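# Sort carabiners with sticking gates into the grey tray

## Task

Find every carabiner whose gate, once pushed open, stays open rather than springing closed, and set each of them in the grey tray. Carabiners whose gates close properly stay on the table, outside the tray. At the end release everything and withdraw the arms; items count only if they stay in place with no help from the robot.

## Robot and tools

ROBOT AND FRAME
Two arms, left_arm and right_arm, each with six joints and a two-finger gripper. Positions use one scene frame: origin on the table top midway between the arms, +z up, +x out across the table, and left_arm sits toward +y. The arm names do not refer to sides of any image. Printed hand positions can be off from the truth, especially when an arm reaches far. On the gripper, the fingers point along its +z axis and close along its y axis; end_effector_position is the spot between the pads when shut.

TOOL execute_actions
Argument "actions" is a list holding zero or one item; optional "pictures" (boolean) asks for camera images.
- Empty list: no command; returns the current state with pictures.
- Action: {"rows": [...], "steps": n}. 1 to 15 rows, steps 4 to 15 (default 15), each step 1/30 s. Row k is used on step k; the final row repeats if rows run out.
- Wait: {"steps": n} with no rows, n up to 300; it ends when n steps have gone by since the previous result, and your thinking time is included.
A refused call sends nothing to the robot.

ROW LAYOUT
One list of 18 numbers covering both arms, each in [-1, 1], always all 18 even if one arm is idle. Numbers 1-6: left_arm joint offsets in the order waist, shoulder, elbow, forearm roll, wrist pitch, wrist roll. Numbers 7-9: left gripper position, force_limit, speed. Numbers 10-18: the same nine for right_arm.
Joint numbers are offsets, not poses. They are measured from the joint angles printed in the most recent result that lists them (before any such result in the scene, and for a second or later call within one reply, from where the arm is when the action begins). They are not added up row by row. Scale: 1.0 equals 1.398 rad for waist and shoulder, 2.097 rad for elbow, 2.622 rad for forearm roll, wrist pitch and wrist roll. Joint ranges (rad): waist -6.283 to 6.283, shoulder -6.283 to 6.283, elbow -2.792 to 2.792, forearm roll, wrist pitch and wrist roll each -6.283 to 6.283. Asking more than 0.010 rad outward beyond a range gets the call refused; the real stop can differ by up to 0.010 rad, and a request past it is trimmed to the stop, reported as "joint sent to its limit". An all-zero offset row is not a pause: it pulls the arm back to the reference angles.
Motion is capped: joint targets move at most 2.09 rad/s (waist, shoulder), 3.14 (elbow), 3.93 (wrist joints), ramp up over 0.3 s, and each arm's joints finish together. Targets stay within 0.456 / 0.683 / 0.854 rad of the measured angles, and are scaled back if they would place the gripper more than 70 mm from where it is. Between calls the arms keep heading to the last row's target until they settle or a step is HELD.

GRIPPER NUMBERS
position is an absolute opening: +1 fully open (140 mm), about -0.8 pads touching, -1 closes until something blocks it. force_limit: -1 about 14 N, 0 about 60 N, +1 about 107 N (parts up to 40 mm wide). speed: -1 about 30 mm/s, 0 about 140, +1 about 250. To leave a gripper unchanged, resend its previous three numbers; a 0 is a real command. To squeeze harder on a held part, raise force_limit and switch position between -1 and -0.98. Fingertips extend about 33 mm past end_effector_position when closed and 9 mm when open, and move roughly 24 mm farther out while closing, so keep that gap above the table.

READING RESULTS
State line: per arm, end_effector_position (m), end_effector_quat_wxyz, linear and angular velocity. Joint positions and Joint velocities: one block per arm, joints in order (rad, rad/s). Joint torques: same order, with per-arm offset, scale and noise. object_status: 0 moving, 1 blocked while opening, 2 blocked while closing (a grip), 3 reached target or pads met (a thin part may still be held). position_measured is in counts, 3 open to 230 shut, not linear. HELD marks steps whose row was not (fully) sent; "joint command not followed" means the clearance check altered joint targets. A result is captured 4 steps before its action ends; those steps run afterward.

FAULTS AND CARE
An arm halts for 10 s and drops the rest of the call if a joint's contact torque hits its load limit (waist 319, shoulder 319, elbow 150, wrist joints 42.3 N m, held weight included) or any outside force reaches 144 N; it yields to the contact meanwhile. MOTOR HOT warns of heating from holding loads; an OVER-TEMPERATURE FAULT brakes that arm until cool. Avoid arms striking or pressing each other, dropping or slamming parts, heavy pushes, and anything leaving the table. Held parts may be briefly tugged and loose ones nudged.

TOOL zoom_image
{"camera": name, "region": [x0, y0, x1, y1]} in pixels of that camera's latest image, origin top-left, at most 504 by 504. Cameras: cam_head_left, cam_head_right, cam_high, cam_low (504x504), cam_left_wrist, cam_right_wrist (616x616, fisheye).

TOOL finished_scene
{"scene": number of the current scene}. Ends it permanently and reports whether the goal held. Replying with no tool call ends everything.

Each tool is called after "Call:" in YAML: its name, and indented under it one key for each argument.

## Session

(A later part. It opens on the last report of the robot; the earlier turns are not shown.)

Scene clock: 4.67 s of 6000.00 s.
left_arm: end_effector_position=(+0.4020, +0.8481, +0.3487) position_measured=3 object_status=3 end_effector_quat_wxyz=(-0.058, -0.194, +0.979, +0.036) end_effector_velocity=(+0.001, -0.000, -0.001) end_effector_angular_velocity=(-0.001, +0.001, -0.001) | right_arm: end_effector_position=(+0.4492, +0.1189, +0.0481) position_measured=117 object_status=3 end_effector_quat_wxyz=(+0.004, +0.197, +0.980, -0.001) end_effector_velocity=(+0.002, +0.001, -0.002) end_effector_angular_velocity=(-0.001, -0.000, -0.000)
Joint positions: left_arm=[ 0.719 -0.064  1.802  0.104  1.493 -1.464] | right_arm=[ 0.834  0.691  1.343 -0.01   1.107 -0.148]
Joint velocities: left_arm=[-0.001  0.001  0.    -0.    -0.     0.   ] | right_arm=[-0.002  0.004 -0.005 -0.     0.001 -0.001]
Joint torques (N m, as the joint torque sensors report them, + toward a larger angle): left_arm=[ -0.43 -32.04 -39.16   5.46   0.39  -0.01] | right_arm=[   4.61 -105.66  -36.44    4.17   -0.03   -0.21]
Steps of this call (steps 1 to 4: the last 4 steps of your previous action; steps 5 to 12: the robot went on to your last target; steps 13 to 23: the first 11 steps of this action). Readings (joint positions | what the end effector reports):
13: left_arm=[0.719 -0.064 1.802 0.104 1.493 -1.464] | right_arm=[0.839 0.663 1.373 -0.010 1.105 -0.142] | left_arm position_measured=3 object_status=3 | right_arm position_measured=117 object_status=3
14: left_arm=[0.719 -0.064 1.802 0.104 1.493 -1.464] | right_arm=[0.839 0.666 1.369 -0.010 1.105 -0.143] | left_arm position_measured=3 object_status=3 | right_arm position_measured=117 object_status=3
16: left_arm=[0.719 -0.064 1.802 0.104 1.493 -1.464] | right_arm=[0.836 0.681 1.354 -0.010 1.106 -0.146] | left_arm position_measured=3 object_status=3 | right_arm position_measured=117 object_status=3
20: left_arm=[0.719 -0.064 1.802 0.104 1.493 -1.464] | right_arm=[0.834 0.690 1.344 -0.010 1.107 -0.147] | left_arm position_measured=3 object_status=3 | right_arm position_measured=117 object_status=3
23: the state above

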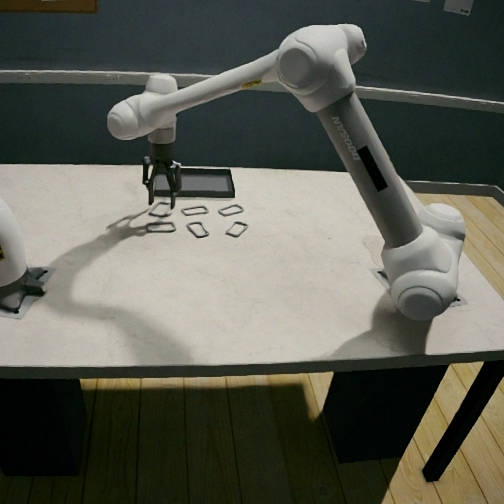

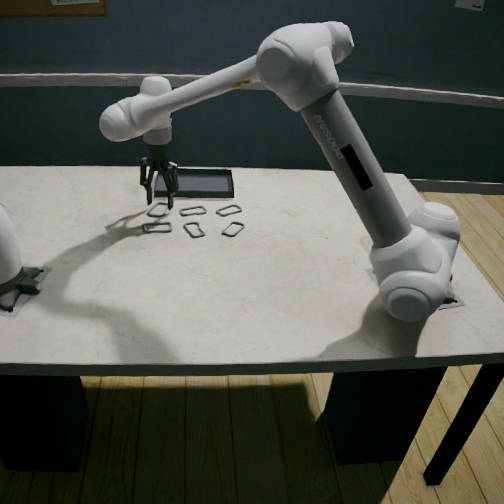

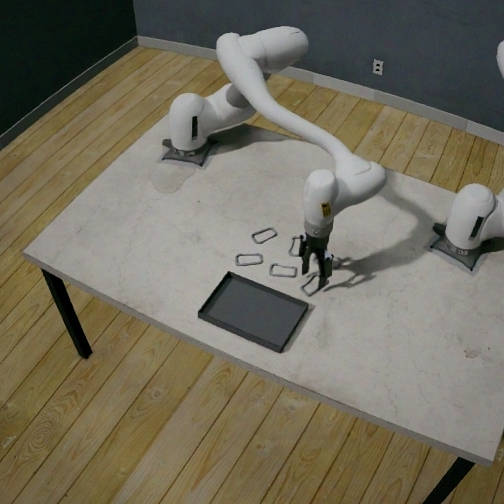

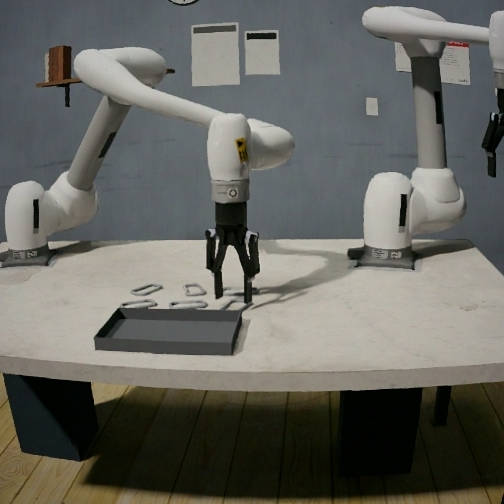

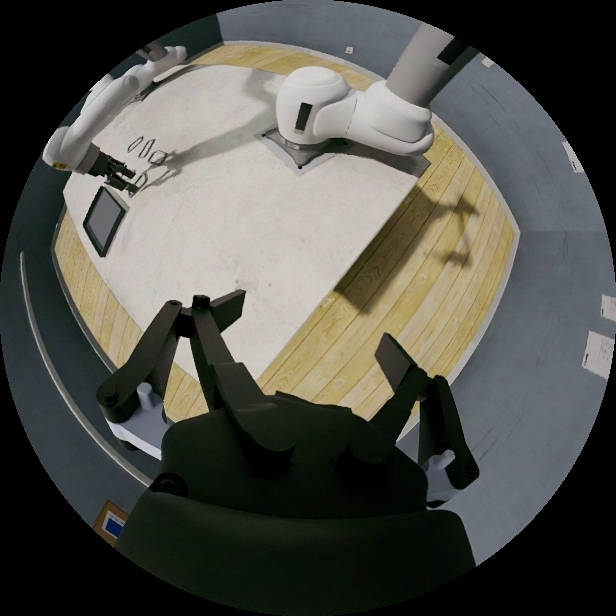

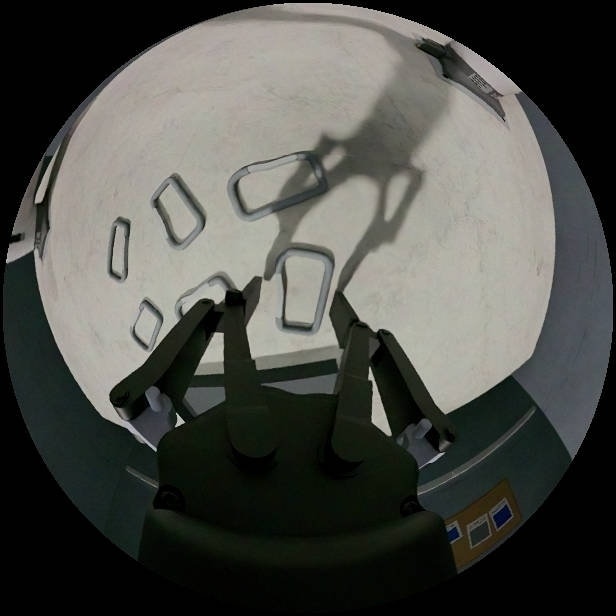

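Call:
execute_actions:
  actions:
    - {"rows":[[0,0,0,0,0,0,1,0,0,0,0.007,0.0044,0,-0.0073,0,0.1,0,0],[0,0,0,0,0,0,1,0,0,0,0.007,0.0044,0,-0.0073,0,0.1,0,0],[0,0,0,0,0,0,1,0,0,0,0.007,0.0044,0,-0.0073,0,0.1,0,0],[0,0,0,0,0,0,1,0,0,0,0.007,0.0044,0,-0.0073,0,0.1,0,0],[0,0,0,0,0,0,1,0,0,0,0.007,0.0044,0,-0.0073,0,0.1,0,0],[0,0,0,0,0,0,1,0,0,0,0.007,0.0044,0,-0.0073,0,0.1,0,0],[0,0,0,0,0,0,1,0,0,0,0.007,0.0044,0,-0.0073,0,0.1,0,0],[0,0,0,0,0,0,1,0,0,0,0.007,0.0044,0,-0.0073,0,0.1,0,0],[0,0,0,0,0,0,1,0,0,0,0.007,0.0044,0,-0.0073,0,-0.5,-0.5,0]],"steps":15}

Call:
execute_actions:
  actions:
    - {"steps":14}
  pictures: true

Call:
zoom_image:
  camera: "cam_right_wrist"
  region: [220,210,400,390]

Call:
execute_actions:
  actions:
    - {"rows":[[0,0,0,0,0,0,1,0,0,0,0,0,0,0,0,0.1,0,0]],"steps":15}

Call:
execute_actions:
  actions:
    - {"steps":6}
  pictures: true

Call:
zoom_image:
  camera: "cam_right_wrist"
  region: [220,210,400,390]

Scene clock: 5.37 s of 6000.00 s.
left_arm: end_effector_position=(+0.4020, +0.8481, +0.3487) position_measured=3 object_status=3 end_effector_quat_wxyz=(-0.058, -0.194, +0.979, +0.036) end_effector_velocity=(+0.001, -0.000, -0.001) end_effector_angular_velocity=(-0.000, +0.002, -0.000) | right_arm: end_effector_position=(+0.4492, +0.1188, +0.0349) position_measured=127 object_status=0 end_effector_quat_wxyz=(+0.004, +0.197, +0.980, -0.001) end_effector_velocity=(-0.000, -0.000, -0.001) end_effector_angular_velocity=(+0.001, +0.000, -0.000)
Joint positions: left_arm=[ 0.719 -0.064  1.802  0.104  1.493 -1.464] | right_arm=[ 0.834  0.7    1.353 -0.01   1.088 -0.148]
Joint velocities: left_arm=[-0.001  0.002  0.     0.    -0.    -0.001] | right_arm=[-0.     0.     0.002  0.    -0.003  0.   ]
Joint torques (N m, as the joint torque sensors report them, + toward a larger angle): left_arm=[ -0.17 -32.32 -39.23   5.48   0.4    0.09] | right_arm=[   3.66 -103.43  -35.07    3.68   -0.38   -0.18]
Steps of this call (steps 1 to 4: the last 4 steps of your previous action; steps 5 to 10: the robot went on to your last target; steps 11 to 21: the first 11 steps of this action). Readings (joint positions | what the end effector reports):
11: left_arm=[0.719 -0.064 1.802 0.104 1.493 -1.464] | right_arm=[0.834 0.691 1.343 -0.010 1.107 -0.148] | left_arm position_measured=3 object_status=3 | right_arm position_measured=117 object_status=3
12: left_arm=[0.719 -0.064 1.802 0.104 1.493 -1.464] | right_arm=[0.834 0.693 1.344 -0.010 1.103 -0.148] | left_arm position_measured=3 object_status=3 | right_arm position_measured=117 object_status=3
14: left_arm=[0.719 -0.064 1.802 0.104 1.493 -1.464] | right_arm=[0.834 0.698 1.350 -0.010 1.094 -0.148] | left_arm position_measured=3 object_status=3 | right_arm position_measured=117 object_status=3
18: left_arm=[0.719 -0.064 1.802 0.104 1.493 -1.464] | right_arm=[0.834 0.700 1.352 -0.010 1.089 -0.148] | left_arm position_measured=3 object_status=3 | right_arm position_measured=117 object_status=3
21: the state above

Scene clock: 5.83 s of 6000.00 s.
left_arm: end_effector_position=(+0.4020, +0.8481, +0.3487) position_measured=3 object_status=3 end_effector_quat_wxyz=(-0.058, -0.194, +0.979, +0.036) end_effector_velocity=(-0.000, +0.000, +0.001) end_effector_angular_velocity=(+0.001, -0.001, +0.000) | right_arm: end_effector_position=(+0.4492, +0.1188, +0.0349) position_measured=177 object_status=2 end_effector_quat_wxyz=(+0.004, +0.197, +0.980, -0.001) end_effector_velocity=(-0.000, -0.001, +0.001) end_effector_angular_velocity=(+0.000, -0.000, +0.000)
Joint positions: left_arm=[ 0.719 -0.064  1.802  0.104  1.493 -1.464] | right_arm=[ 0.834  0.7    1.353 -0.01   1.088 -0.148]
Joint velocities: left_arm=[ 0.    -0.001  0.    -0.     0.    -0.   ] | right_arm=[-0.    -0.002  0.001  0.     0.001 -0.   ]
Joint torques (N m, as the joint torque sensors report them, + toward a larger angle): left_arm=[  0.39 -32.3  -38.74   5.54   0.49  -0.03] | right_arm=[  3.22 -73.82 -14.43   3.78   2.98  -0.17]
Kept back: nothing.
Steps of this call (steps 1 to 4: the last 4 steps of your previous action; steps 5 to 14: the robot went on to your last target). Readings (joint positions | what the end effector reports):
1: left_arm=[0.719 -0.064 1.802 0.104 1.493 -1.464] | right_arm=[0.834 0.700 1.353 -0.010 1.088 -0.148] | left_arm position_measured=3 object_status=3 | right_arm position_measured=134 object_status=0
2: left_arm=[0.719 -0.064 1.802 0.104 1.493 -1.464] | right_arm=[0.834 0.700 1.353 -0.010 1.088 -0.148] | left_arm position_measured=3 object_status=3 | right_arm position_measured=142 object_status=0
4: left_arm=[0.719 -0.064 1.802 0.104 1.493 -1.464] | right_arm=[0.834 0.700 1.353 -0.010 1.088 -0.148] | left_arm position_measured=3 object_status=3 | right_arm position_measured=157 object_status=0
8: left_arm=[0.719 -0.064 1.802 0.104 1.493 -1.464] | right_arm=[0.834 0.700 1.352 -0.010 1.088 -0.148] | left_arm position_measured=3 object_status=3 | right_arm position_measured=177 object_status=0
14: the state above

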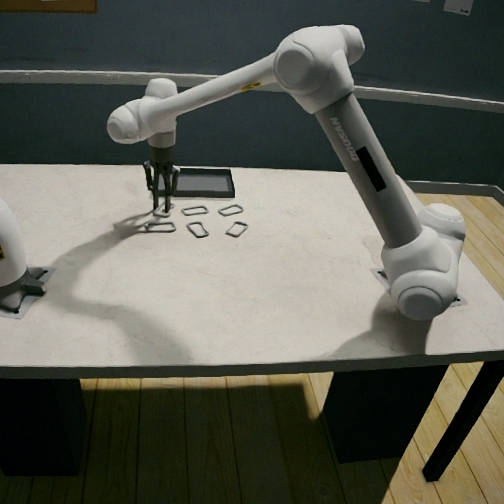

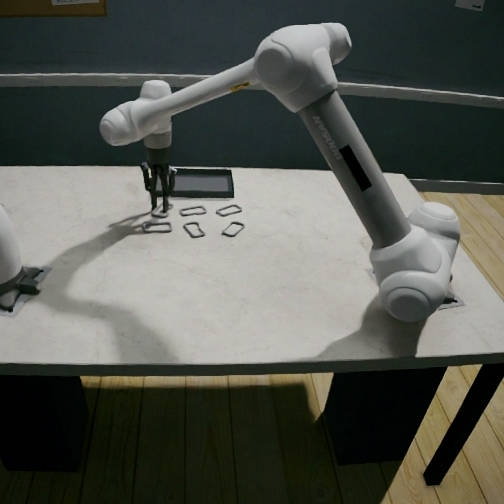

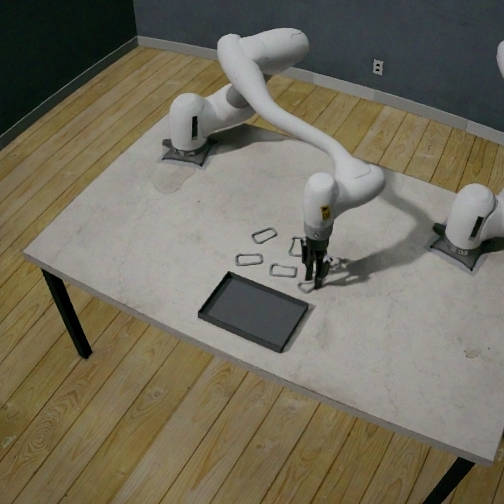

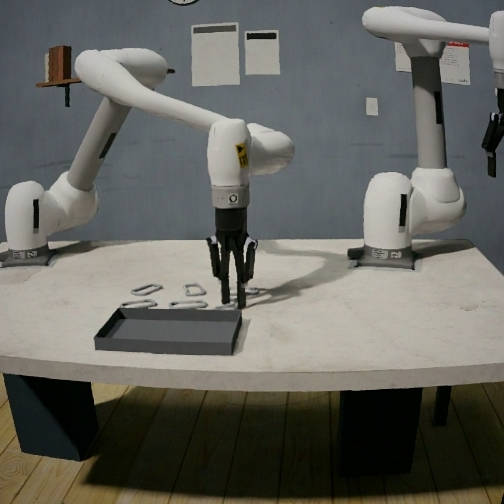

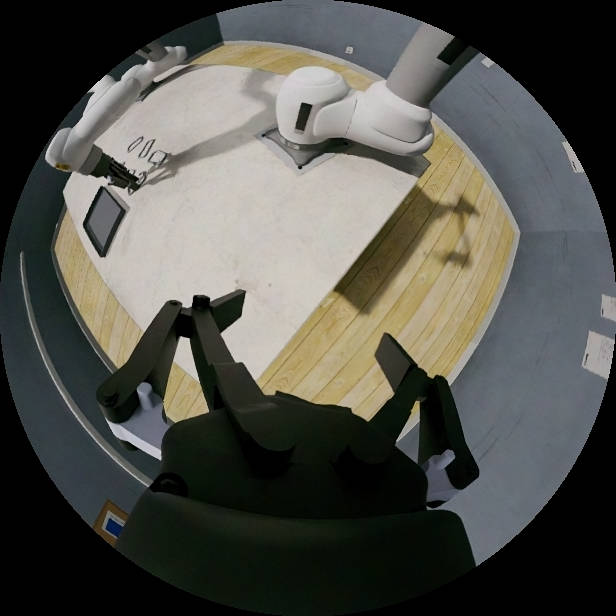

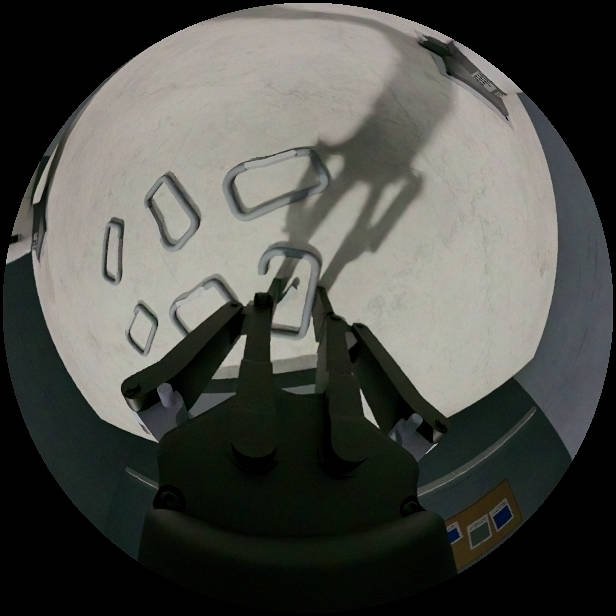

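Region (220, 210, 400, 390) of cam_right_wrist's 616x616 image, scaled by 2.800, with more detail than that image has.

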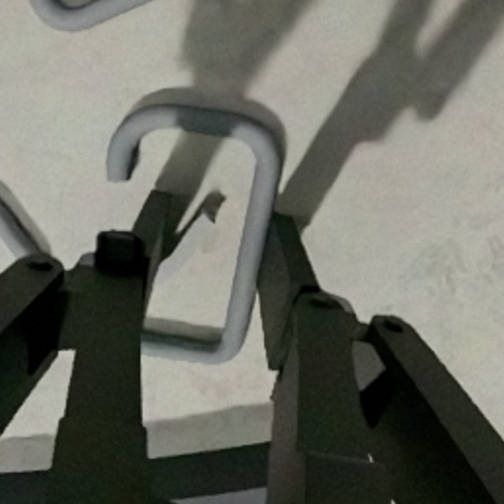

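Scene clock: 6.20 s of 6000.00 s.
left_arm: end_effector_position=(+0.4020, +0.8481, +0.3487) position_measured=3 object_status=3 end_effector_quat_wxyz=(-0.058, -0.194, +0.979, +0.036) end_effector_velocity=(-0.000, +0.000, +0.000) end_effector_angular_velocity=(+0.001, -0.001, +0.001) | right_arm: end_effector_position=(+0.4492, +0.1188, +0.0347) position_measured=117 object_status=0 end_effector_quat_wxyz=(+0.004, +0.197, +0.980, -0.001) end_effector_velocity=(+0.000, +0.001, +0.000) end_effector_angular_velocity=(+0.001, -0.000, -0.001)
Joint positions: left_arm=[ 0.719 -0.064  1.802  0.104  1.493 -1.464] | right_arm=[ 0.834  0.701  1.353 -0.01   1.088 -0.148]
Joint velocities: left_arm=[ 0.    -0.001  0.     0.    -0.    -0.001] | right_arm=[ 0.     0.    -0.001  0.001 -0.     0.001]
Joint torques (N m, as the joint torque sensors report them, + toward a larger angle): left_arm=[ -0.27 -32.85 -39.36   5.5    0.4    0.02] | right_arm=[   2.07 -104.82  -35.69    3.96   -0.13   -0.19]
Steps of this call (steps 1 to 11: the first 11 steps of this action). Readings (joint positions | what the end effector reports):
1: left_arm=[0.719 -0.064 1.802 0.104 1.493 -1.464] | right_arm=[0.834 0.700 1.353 -0.010 1.088 -0.148] | left_arm position_measured=3 object_status=3 | right_arm position_measured=177 object_status=0
2: left_arm=[0.719 -0.064 1.802 0.104 1.493 -1.464] | right_arm=[0.834 0.700 1.353 -0.010 1.088 -0.148] | left_arm position_measured=3 object_status=3 | right_arm position_measured=177 object_status=0
4: left_arm=[0.719 -0.064 1.802 0.104 1.493 -1.464] | right_arm=[0.834 0.701 1.353 -0.010 1.088 -0.148] | left_arm position_measured=3 object_status=3 | right_arm position_measured=159 object_status=0
8: left_arm=[0.719 -0.064 1.802 0.104 1.493 -1.464] | right_arm=[0.834 0.701 1.353 -0.010 1.088 -0.148] | left_arm position_measured=3 object_status=3 | right_arm position_measured=129 object_status=0
11: the state above

Scene clock: 6.40 s of 6000.00 s.
left_arm: end_effector_position=(+0.4020, +0.8481, +0.3487) position_measured=3 object_status=3 end_effector_quat_wxyz=(-0.058, -0.194, +0.979, +0.036) end_effector_velocity=(-0.000, +0.001, -0.000) end_effector_angular_velocity=(-0.000, +0.000, +0.001) | right_arm: end_effector_position=(+0.4492, +0.1188, +0.0347) position_measured=117 object_status=3 end_effector_quat_wxyz=(+0.004, +0.197, +0.980, -0.001) end_effector_velocity=(-0.000, +0.000, -0.000) end_effector_angular_velocity=(+0.000, +0.001, -0.001)
Joint positions: left_arm=[ 0.719 -0.064  1.802  0.104  1.493 -1.464] | right_arm=[ 0.834  0.701  1.353 -0.01   1.088 -0.148]
Joint velocities: left_arm=[ 0.002  0.     0.    -0.    -0.     0.001] | right_arm=[-0.     0.     0.     0.001 -0.     0.   ]
Joint torques (N m, as the joint torque sensors report them, + toward a larger angle): left_arm=[ -0.19 -32.2  -39.2    5.48   0.28   0.1 ] | right_arm=[   3.23 -106.01  -35.91    3.98   -0.28   -0.57]
Kept back: nothing.
Steps of this call (steps 1 to 4: the last 4 steps of your previous action; steps 5 to 6: the robot went on to your last target). Readings (joint positions | what the end effector reports):
1: left_arm=[0.719 -0.064 1.802 0.104 1.493 -1.464] | right_arm=[0.834 0.701 1.353 -0.010 1.088 -0.148] | left_arm position_measured=3 object_status=3 | right_arm position_measured=117 object_status=0
2: left_arm=[0.719 -0.064 1.802 0.104 1.493 -1.464] | right_arm=[0.834 0.701 1.353 -0.010 1.088 -0.148] | left_arm position_measured=3 object_status=3 | right_arm position_measured=117 object_status=0
4: left_arm=[0.719 -0.064 1.802 0.104 1.493 -1.464] | right_arm=[0.834 0.701 1.353 -0.010 1.088 -0.148] | left_arm position_measured=3 object_status=3 | right_arm position_measured=117 object_status=3
6: the state above

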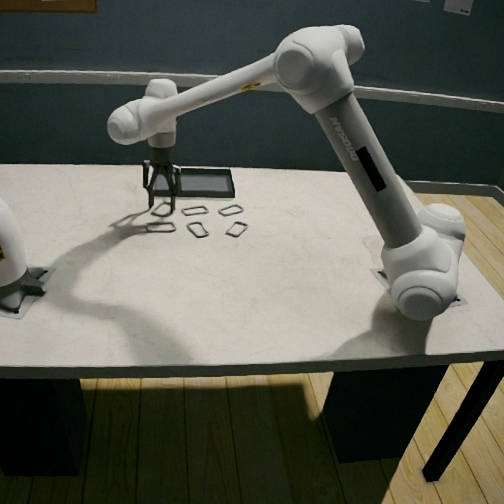

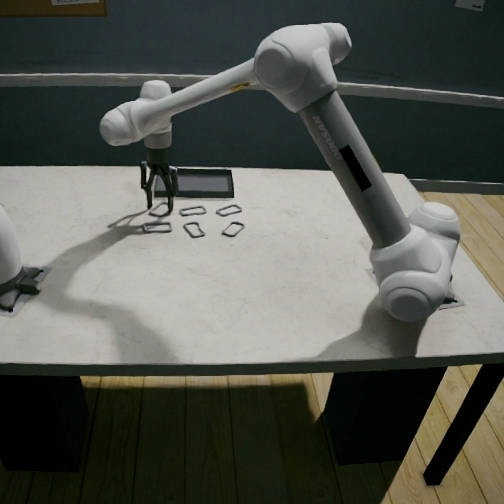

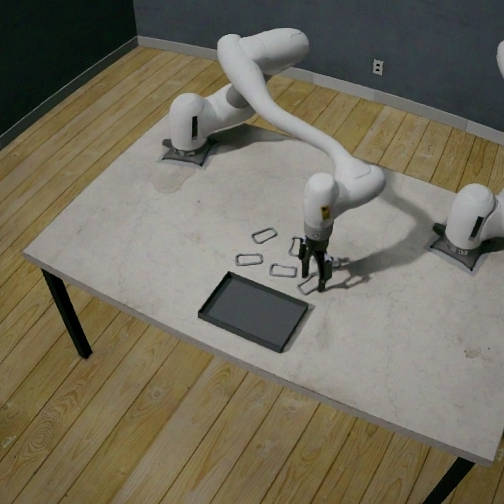

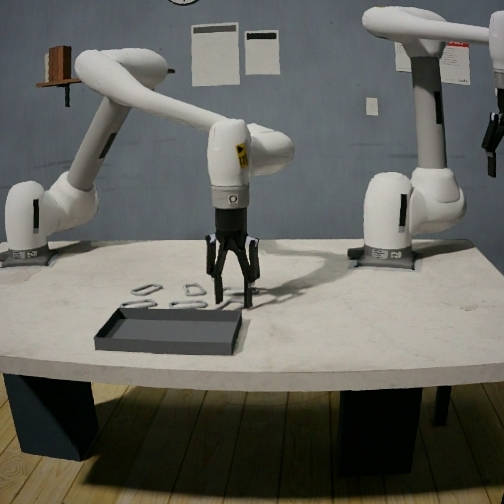

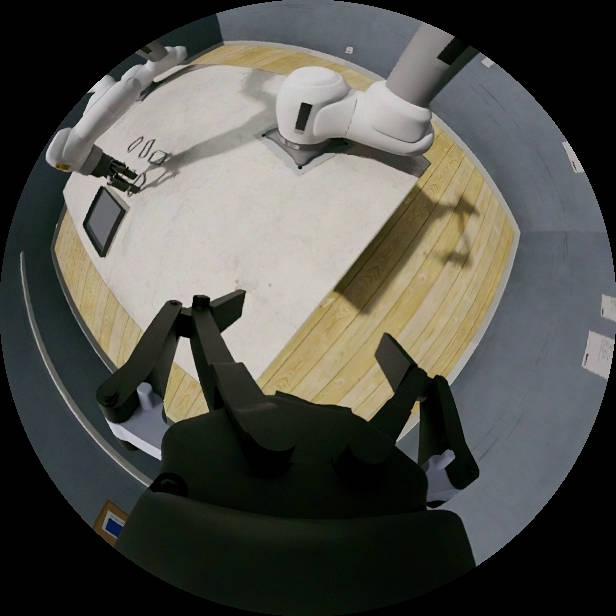

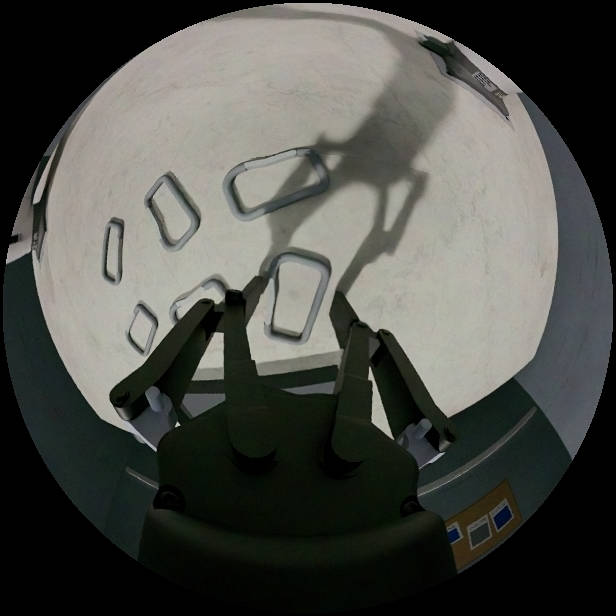

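Region (220, 210, 400, 390) of cam_right_wrist's 616x616 image, scaled by 2.800, with more detail than that image has.

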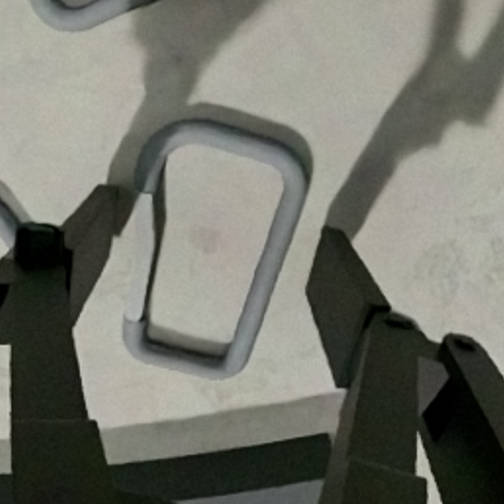

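Call:
execute_actions:
  actions:
    - {"rows":[[0,0,0,0,0,0,1,0,0,0,-0.036,0,0,0.019,0,0.1,0,0],[0,0,0,0,0,0,1,0,0,0,-0.036,0,0,0.019,0,0.1,0,0],[0,0,0,0,0,0,1,0,0,0,-0.036,0,0,0.019,0,0.1,0,0],[0,0,0,0,0,0,1,0,0,0,-0.036,0,0,0.019,0,0.1,0,0],[0,0,0,0,0,0,1,0,0,0,-0.036,0,0,0.019,0,0.1,0,0],[0,0,0,0,0,0,1,0,0,0.0998,-0.0773,0.0563,0,-0.004,0.439,0.1,0,0]],"steps":15}

Call:
execute_actions:
  actions:
    - {"steps":12}
  pictures: true

Call:
zoom_image:
  camera: "cam_right_wrist"
  region: [220,210,400,390]

Scene clock: 7.30 s of 6000.00 s.
left_arm: end_effector_position=(+0.4020, +0.8481, +0.3487) position_measured=3 object_status=3 end_effector_quat_wxyz=(-0.058, -0.194, +0.979, +0.036) end_effector_velocity=(+0.000, +0.000, -0.000) end_effector_angular_velocity=(-0.000, +0.001, -0.002) | right_arm: end_effector_position=(+0.4157, +0.1157, +0.0797) position_measured=117 object_status=3 end_effector_quat_wxyz=(+0.005, +0.268, +0.963, +0.003) end_effector_velocity=(-0.325, +0.048, -0.028) end_effector_angular_velocity=(+0.010, +0.013, -1.740)
Joint positions: left_arm=[ 0.719 -0.064  1.802  0.104  1.493 -1.464] | right_arm=[ 0.864  0.636  1.376 -0.01   1.121  0.029]
Joint velocities: left_arm=[-0.     0.001 -0.     0.    -0.     0.002] | right_arm=[ 0.349 -0.133  0.285 -0.    -0.136  2.09 ]
Joint torques (N m, as the joint torque sensors report them, + toward a larger angle): left_arm=[ -0.82 -32.22 -38.92   5.37   0.32  -0.08] | right_arm=[ 19.14 -98.79 -30.76   3.91  -0.2   -0.13]
Steps of this call (steps 1 to 15: the robot went on to your last target; step 16: nothing new was sent; steps 17 to 27: the first 11 steps of this action). Readings (joint positions | what the end effector reports):
17: left_arm=[0.719 -0.064 1.802 0.104 1.493 -1.464] | right_arm=[0.834 0.700 1.353 -0.010 1.088 -0.148] | left_arm position_measured=3 object_status=3 | right_arm position_measured=117 object_status=3
18: left_arm=[0.719 -0.064 1.802 0.104 1.493 -1.464] | right_arm=[0.834 0.697 1.353 -0.010 1.091 -0.148] | left_arm position_measured=3 object_status=3 | right_arm position_measured=117 object_status=3
20: left_arm=[0.719 -0.064 1.802 0.104 1.493 -1.464] | right_arm=[0.834 0.673 1.352 -0.010 1.115 -0.148] | left_arm position_measured=3 object_status=3 | right_arm position_measured=117 object_status=3
24: left_arm=[0.719 -0.064 1.802 0.104 1.493 -1.464] | right_arm=[0.839 0.650 1.356 -0.010 1.131 -0.120] | left_arm position_measured=3 object_status=3 | right_arm position_measured=117 object_status=3
27: the state above

Scene clock: 7.70 s of 6000.00 s.
left_arm: end_effector_position=(+0.4020, +0.8481, +0.3487) position_measured=3 object_status=3 end_effector_quat_wxyz=(-0.058, -0.194, +0.979, +0.036) end_effector_velocity=(-0.000, +0.000, +0.000) end_effector_angular_velocity=(+0.001, +0.000, +0.001) | right_arm: end_effector_position=(+0.3180, +0.1212, +0.0705) position_measured=117 object_status=3 end_effector_quat_wxyz=(+0.004, +0.632, +0.775, +0.002) end_effector_velocity=(-0.084, -0.000, -0.005) end_effector_angular_velocity=(+0.007, -0.001, -0.833)
Joint positions: left_arm=[ 0.719 -0.064  1.802  0.104  1.493 -1.464] | right_arm=[ 0.969  0.594  1.467 -0.01   1.079  0.959]
Joint velocities: left_arm=[ 0.    -0.    -0.     0.001 -0.    -0.001] | right_arm=[ 0.091 -0.04   0.078  0.    -0.037  0.925]
Joint torques (N m, as the joint torque sensors report them, + toward a larger angle): left_arm=[  0.28 -32.08 -39.13   5.5    0.37   0.15] | right_arm=[ -6.16 -93.86 -37.49   4.03  -0.24  -0.11]
Kept back: nothing.
Steps of this call (steps 1 to 4: the last 4 steps of your previous action; steps 5 to 12: the robot went on to your last target). Readings (joint positions | what the end effector reports):
1: left_arm=[0.719 -0.064 1.802 0.104 1.493 -1.464] | right_arm=[0.877 0.632 1.387 -0.010 1.117 0.107] | left_arm position_measured=3 object_status=3 | right_arm position_measured=117 object_status=3
2: left_arm=[0.719 -0.064 1.802 0.104 1.493 -1.464] | right_arm=[0.888 0.627 1.397 -0.010 1.112 0.192] | left_arm position_measured=3 object_status=3 | right_arm position_measured=117 object_status=3
4: left_arm=[0.719 -0.064 1.802 0.104 1.493 -1.464] | right_arm=[0.909 0.619 1.415 -0.010 1.103 0.371] | left_arm position_measured=3 object_status=3 | right_arm position_measured=117 object_status=3
8: left_arm=[0.719 -0.064 1.802 0.104 1.493 -1.464] | right_arm=[0.947 0.603 1.448 -0.010 1.088 0.736] | left_arm position_measured=3 object_status=3 | right_arm position_measured=117 object_status=3
12: the state above

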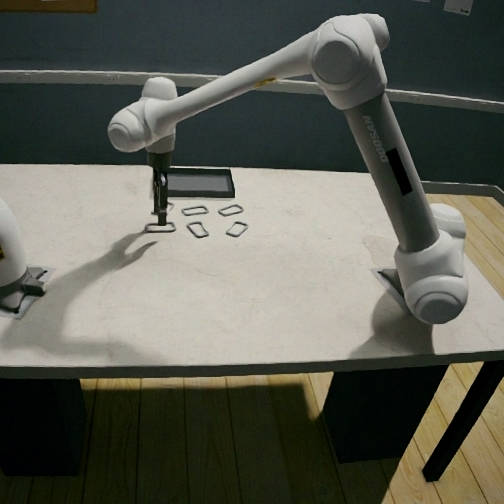

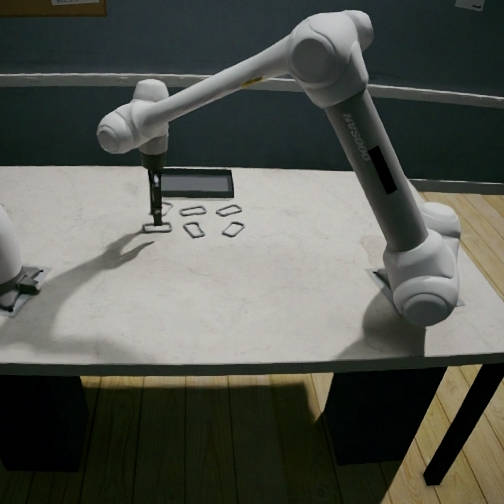

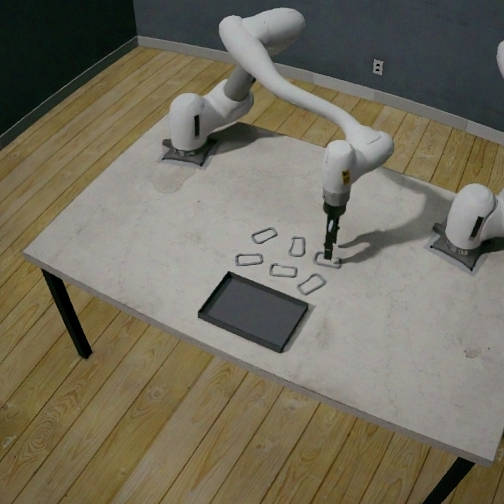

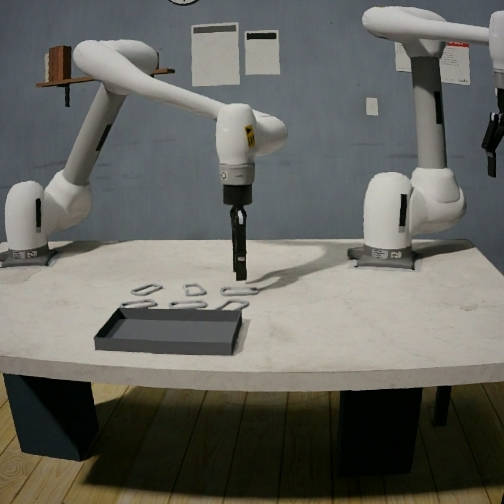

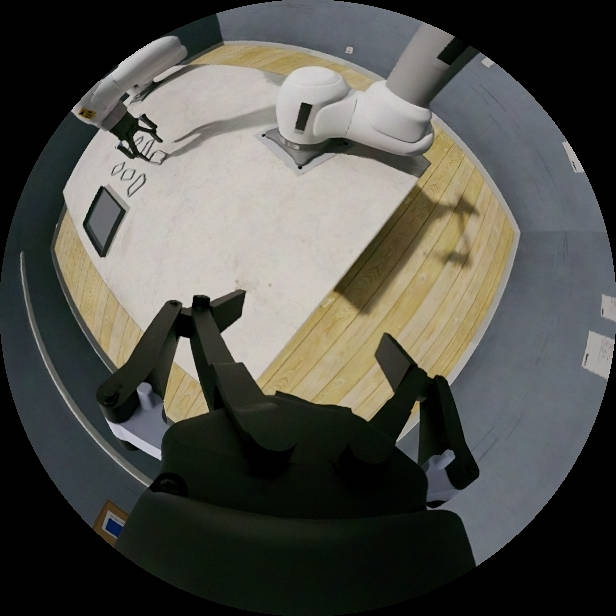

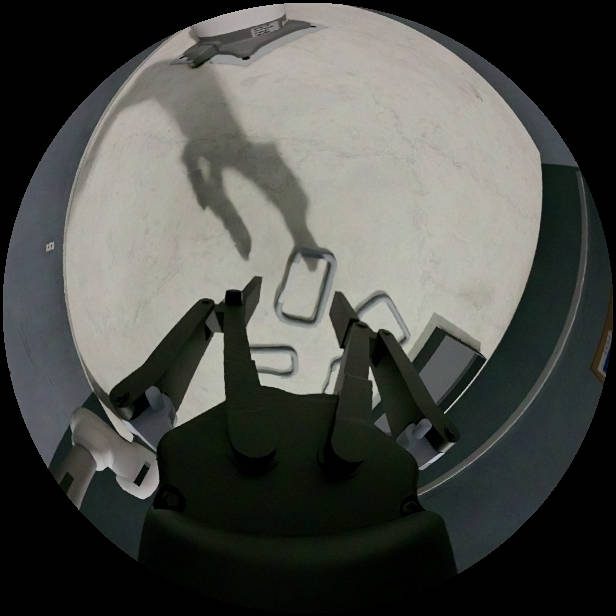

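Region (220, 210, 400, 390) of cam_right_wrist's 616x616 image, scaled by 2.800, with more detail than that image has.

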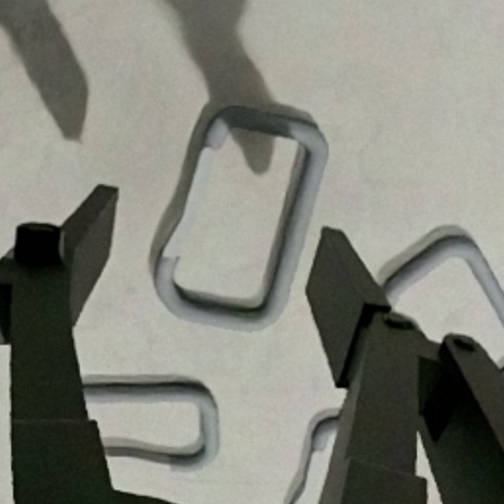

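Call:
execute_actions:
  actions:
    - {"rows":[[0,0,0,0,0,0,1,0,0,-0.0032,0.0177,0.0005,0,-0.0092,0.0133,0.1,0,0]],"steps":15}
  pictures: true

Call:
zoom_image:
  camera: "cam_right_wrist"
  region: [220,210,400,390]

Scene clock: 8.53 s of 6000.00 s.
left_arm: end_effector_position=(+0.4020, +0.8481, +0.3487) position_measured=3 object_status=3 end_effector_quat_wxyz=(-0.058, -0.194, +0.979, +0.036) end_effector_velocity=(+0.000, -0.000, +0.000) end_effector_angular_velocity=(+0.001, -0.000, -0.001) | right_arm: end_effector_position=(+0.3233, +0.1245, +0.0494) position_measured=117 object_status=3 end_effector_quat_wxyz=(+0.004, +0.647, +0.763, +0.001) end_effector_velocity=(+0.003, -0.000, -0.005) end_effector_angular_velocity=(-0.002, +0.000, -0.001)
Joint positions: left_arm=[ 0.719 -0.064  1.802  0.104  1.493 -1.464] | right_arm=[ 0.965  0.619  1.468 -0.01   1.055  0.994]
Joint velocities: left_arm=[-0.001 -0.001 -0.     0.     0.     0.   ] | right_arm=[-0.003  0.006 -0.    -0.001 -0.004 -0.001]
Joint torques (N m, as the joint torque sensors report them, + toward a larger angle): left_arm=[ -0.22 -32.3  -39.45   5.39   0.47   0.06] | right_arm=[  4.09 -97.4  -33.93   4.     0.1   -0.34]
Steps of this call (steps 1 to 14: the robot went on to your last target; steps 15 to 25: the first 11 steps of this action). Readings (joint positions | what the end effector reports):
15: left_arm=[0.719 -0.064 1.802 0.104 1.493 -1.464] | right_arm=[0.973 0.592 1.471 -0.010 1.077 1.003] | left_arm position_measured=3 object_status=3 | right_arm position_measured=117 object_status=3
16: left_arm=[0.719 -0.064 1.802 0.104 1.493 -1.464] | right_arm=[0.973 0.595 1.470 -0.010 1.074 1.003] | left_arm position_measured=3 object_status=3 | right_arm position_measured=117 object_status=3
18: left_arm=[0.719 -0.064 1.802 0.104 1.493 -1.464] | right_arm=[0.968 0.609 1.470 -0.010 1.063 0.998] | left_arm position_measured=3 object_status=3 | right_arm position_measured=117 object_status=3
22: left_arm=[0.719 -0.064 1.802 0.104 1.493 -1.464] | right_arm=[0.965 0.618 1.468 -0.010 1.056 0.995] | left_arm position_measured=3 object_status=3 | right_arm position_measured=117 object_status=3
25: the state above

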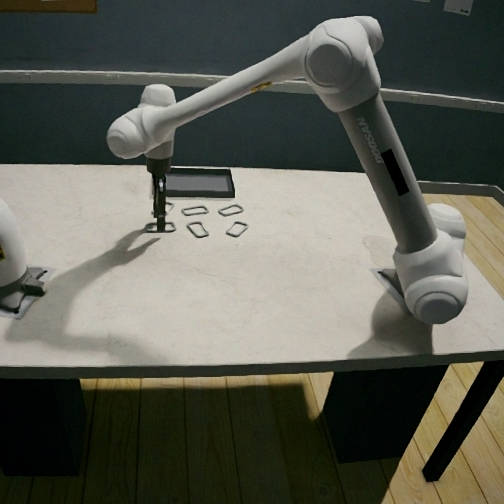

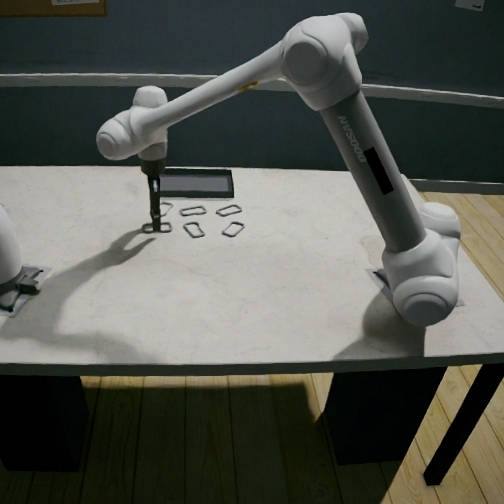

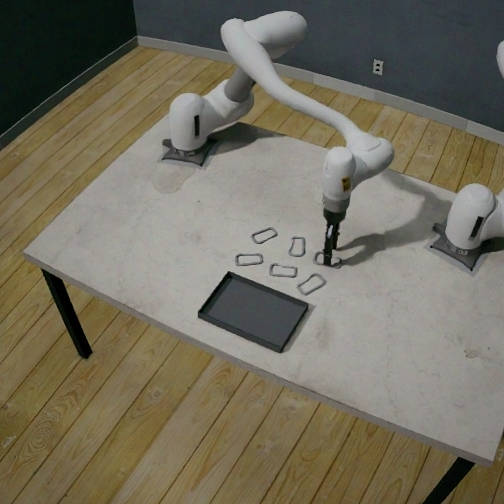

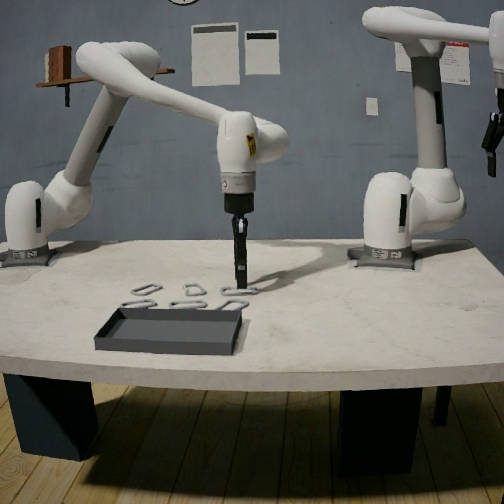

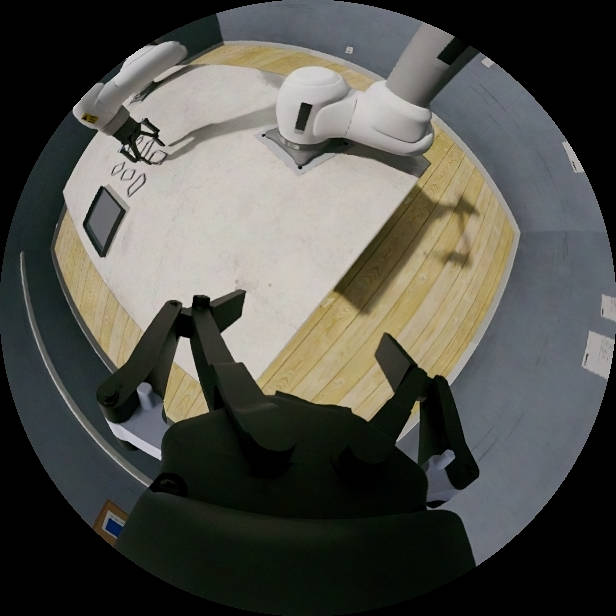

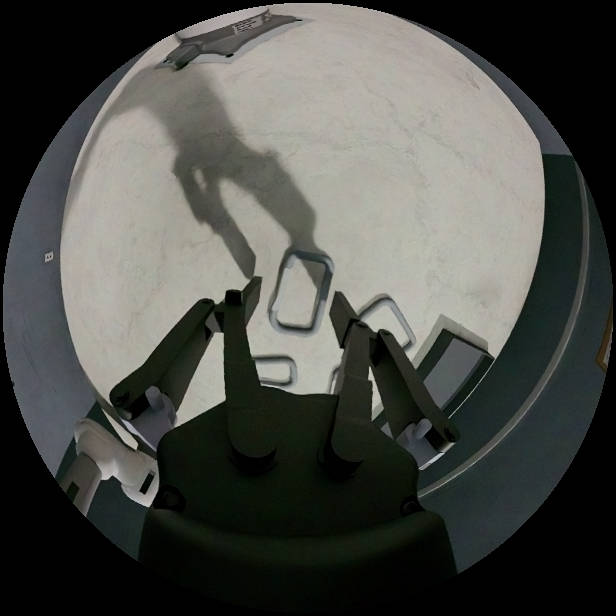

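Region (220, 210, 400, 390) of cam_right_wrist's 616x616 image, scaled by 2.800, with more detail than that image has.

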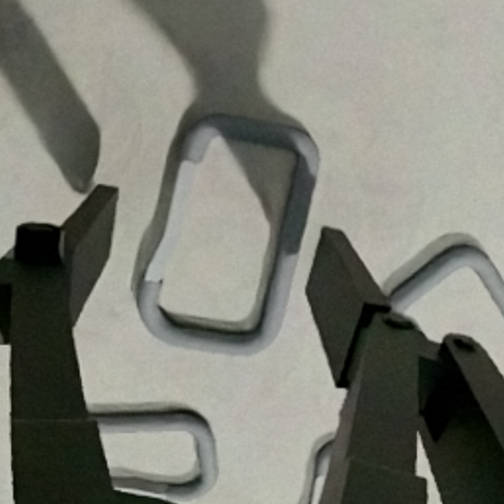

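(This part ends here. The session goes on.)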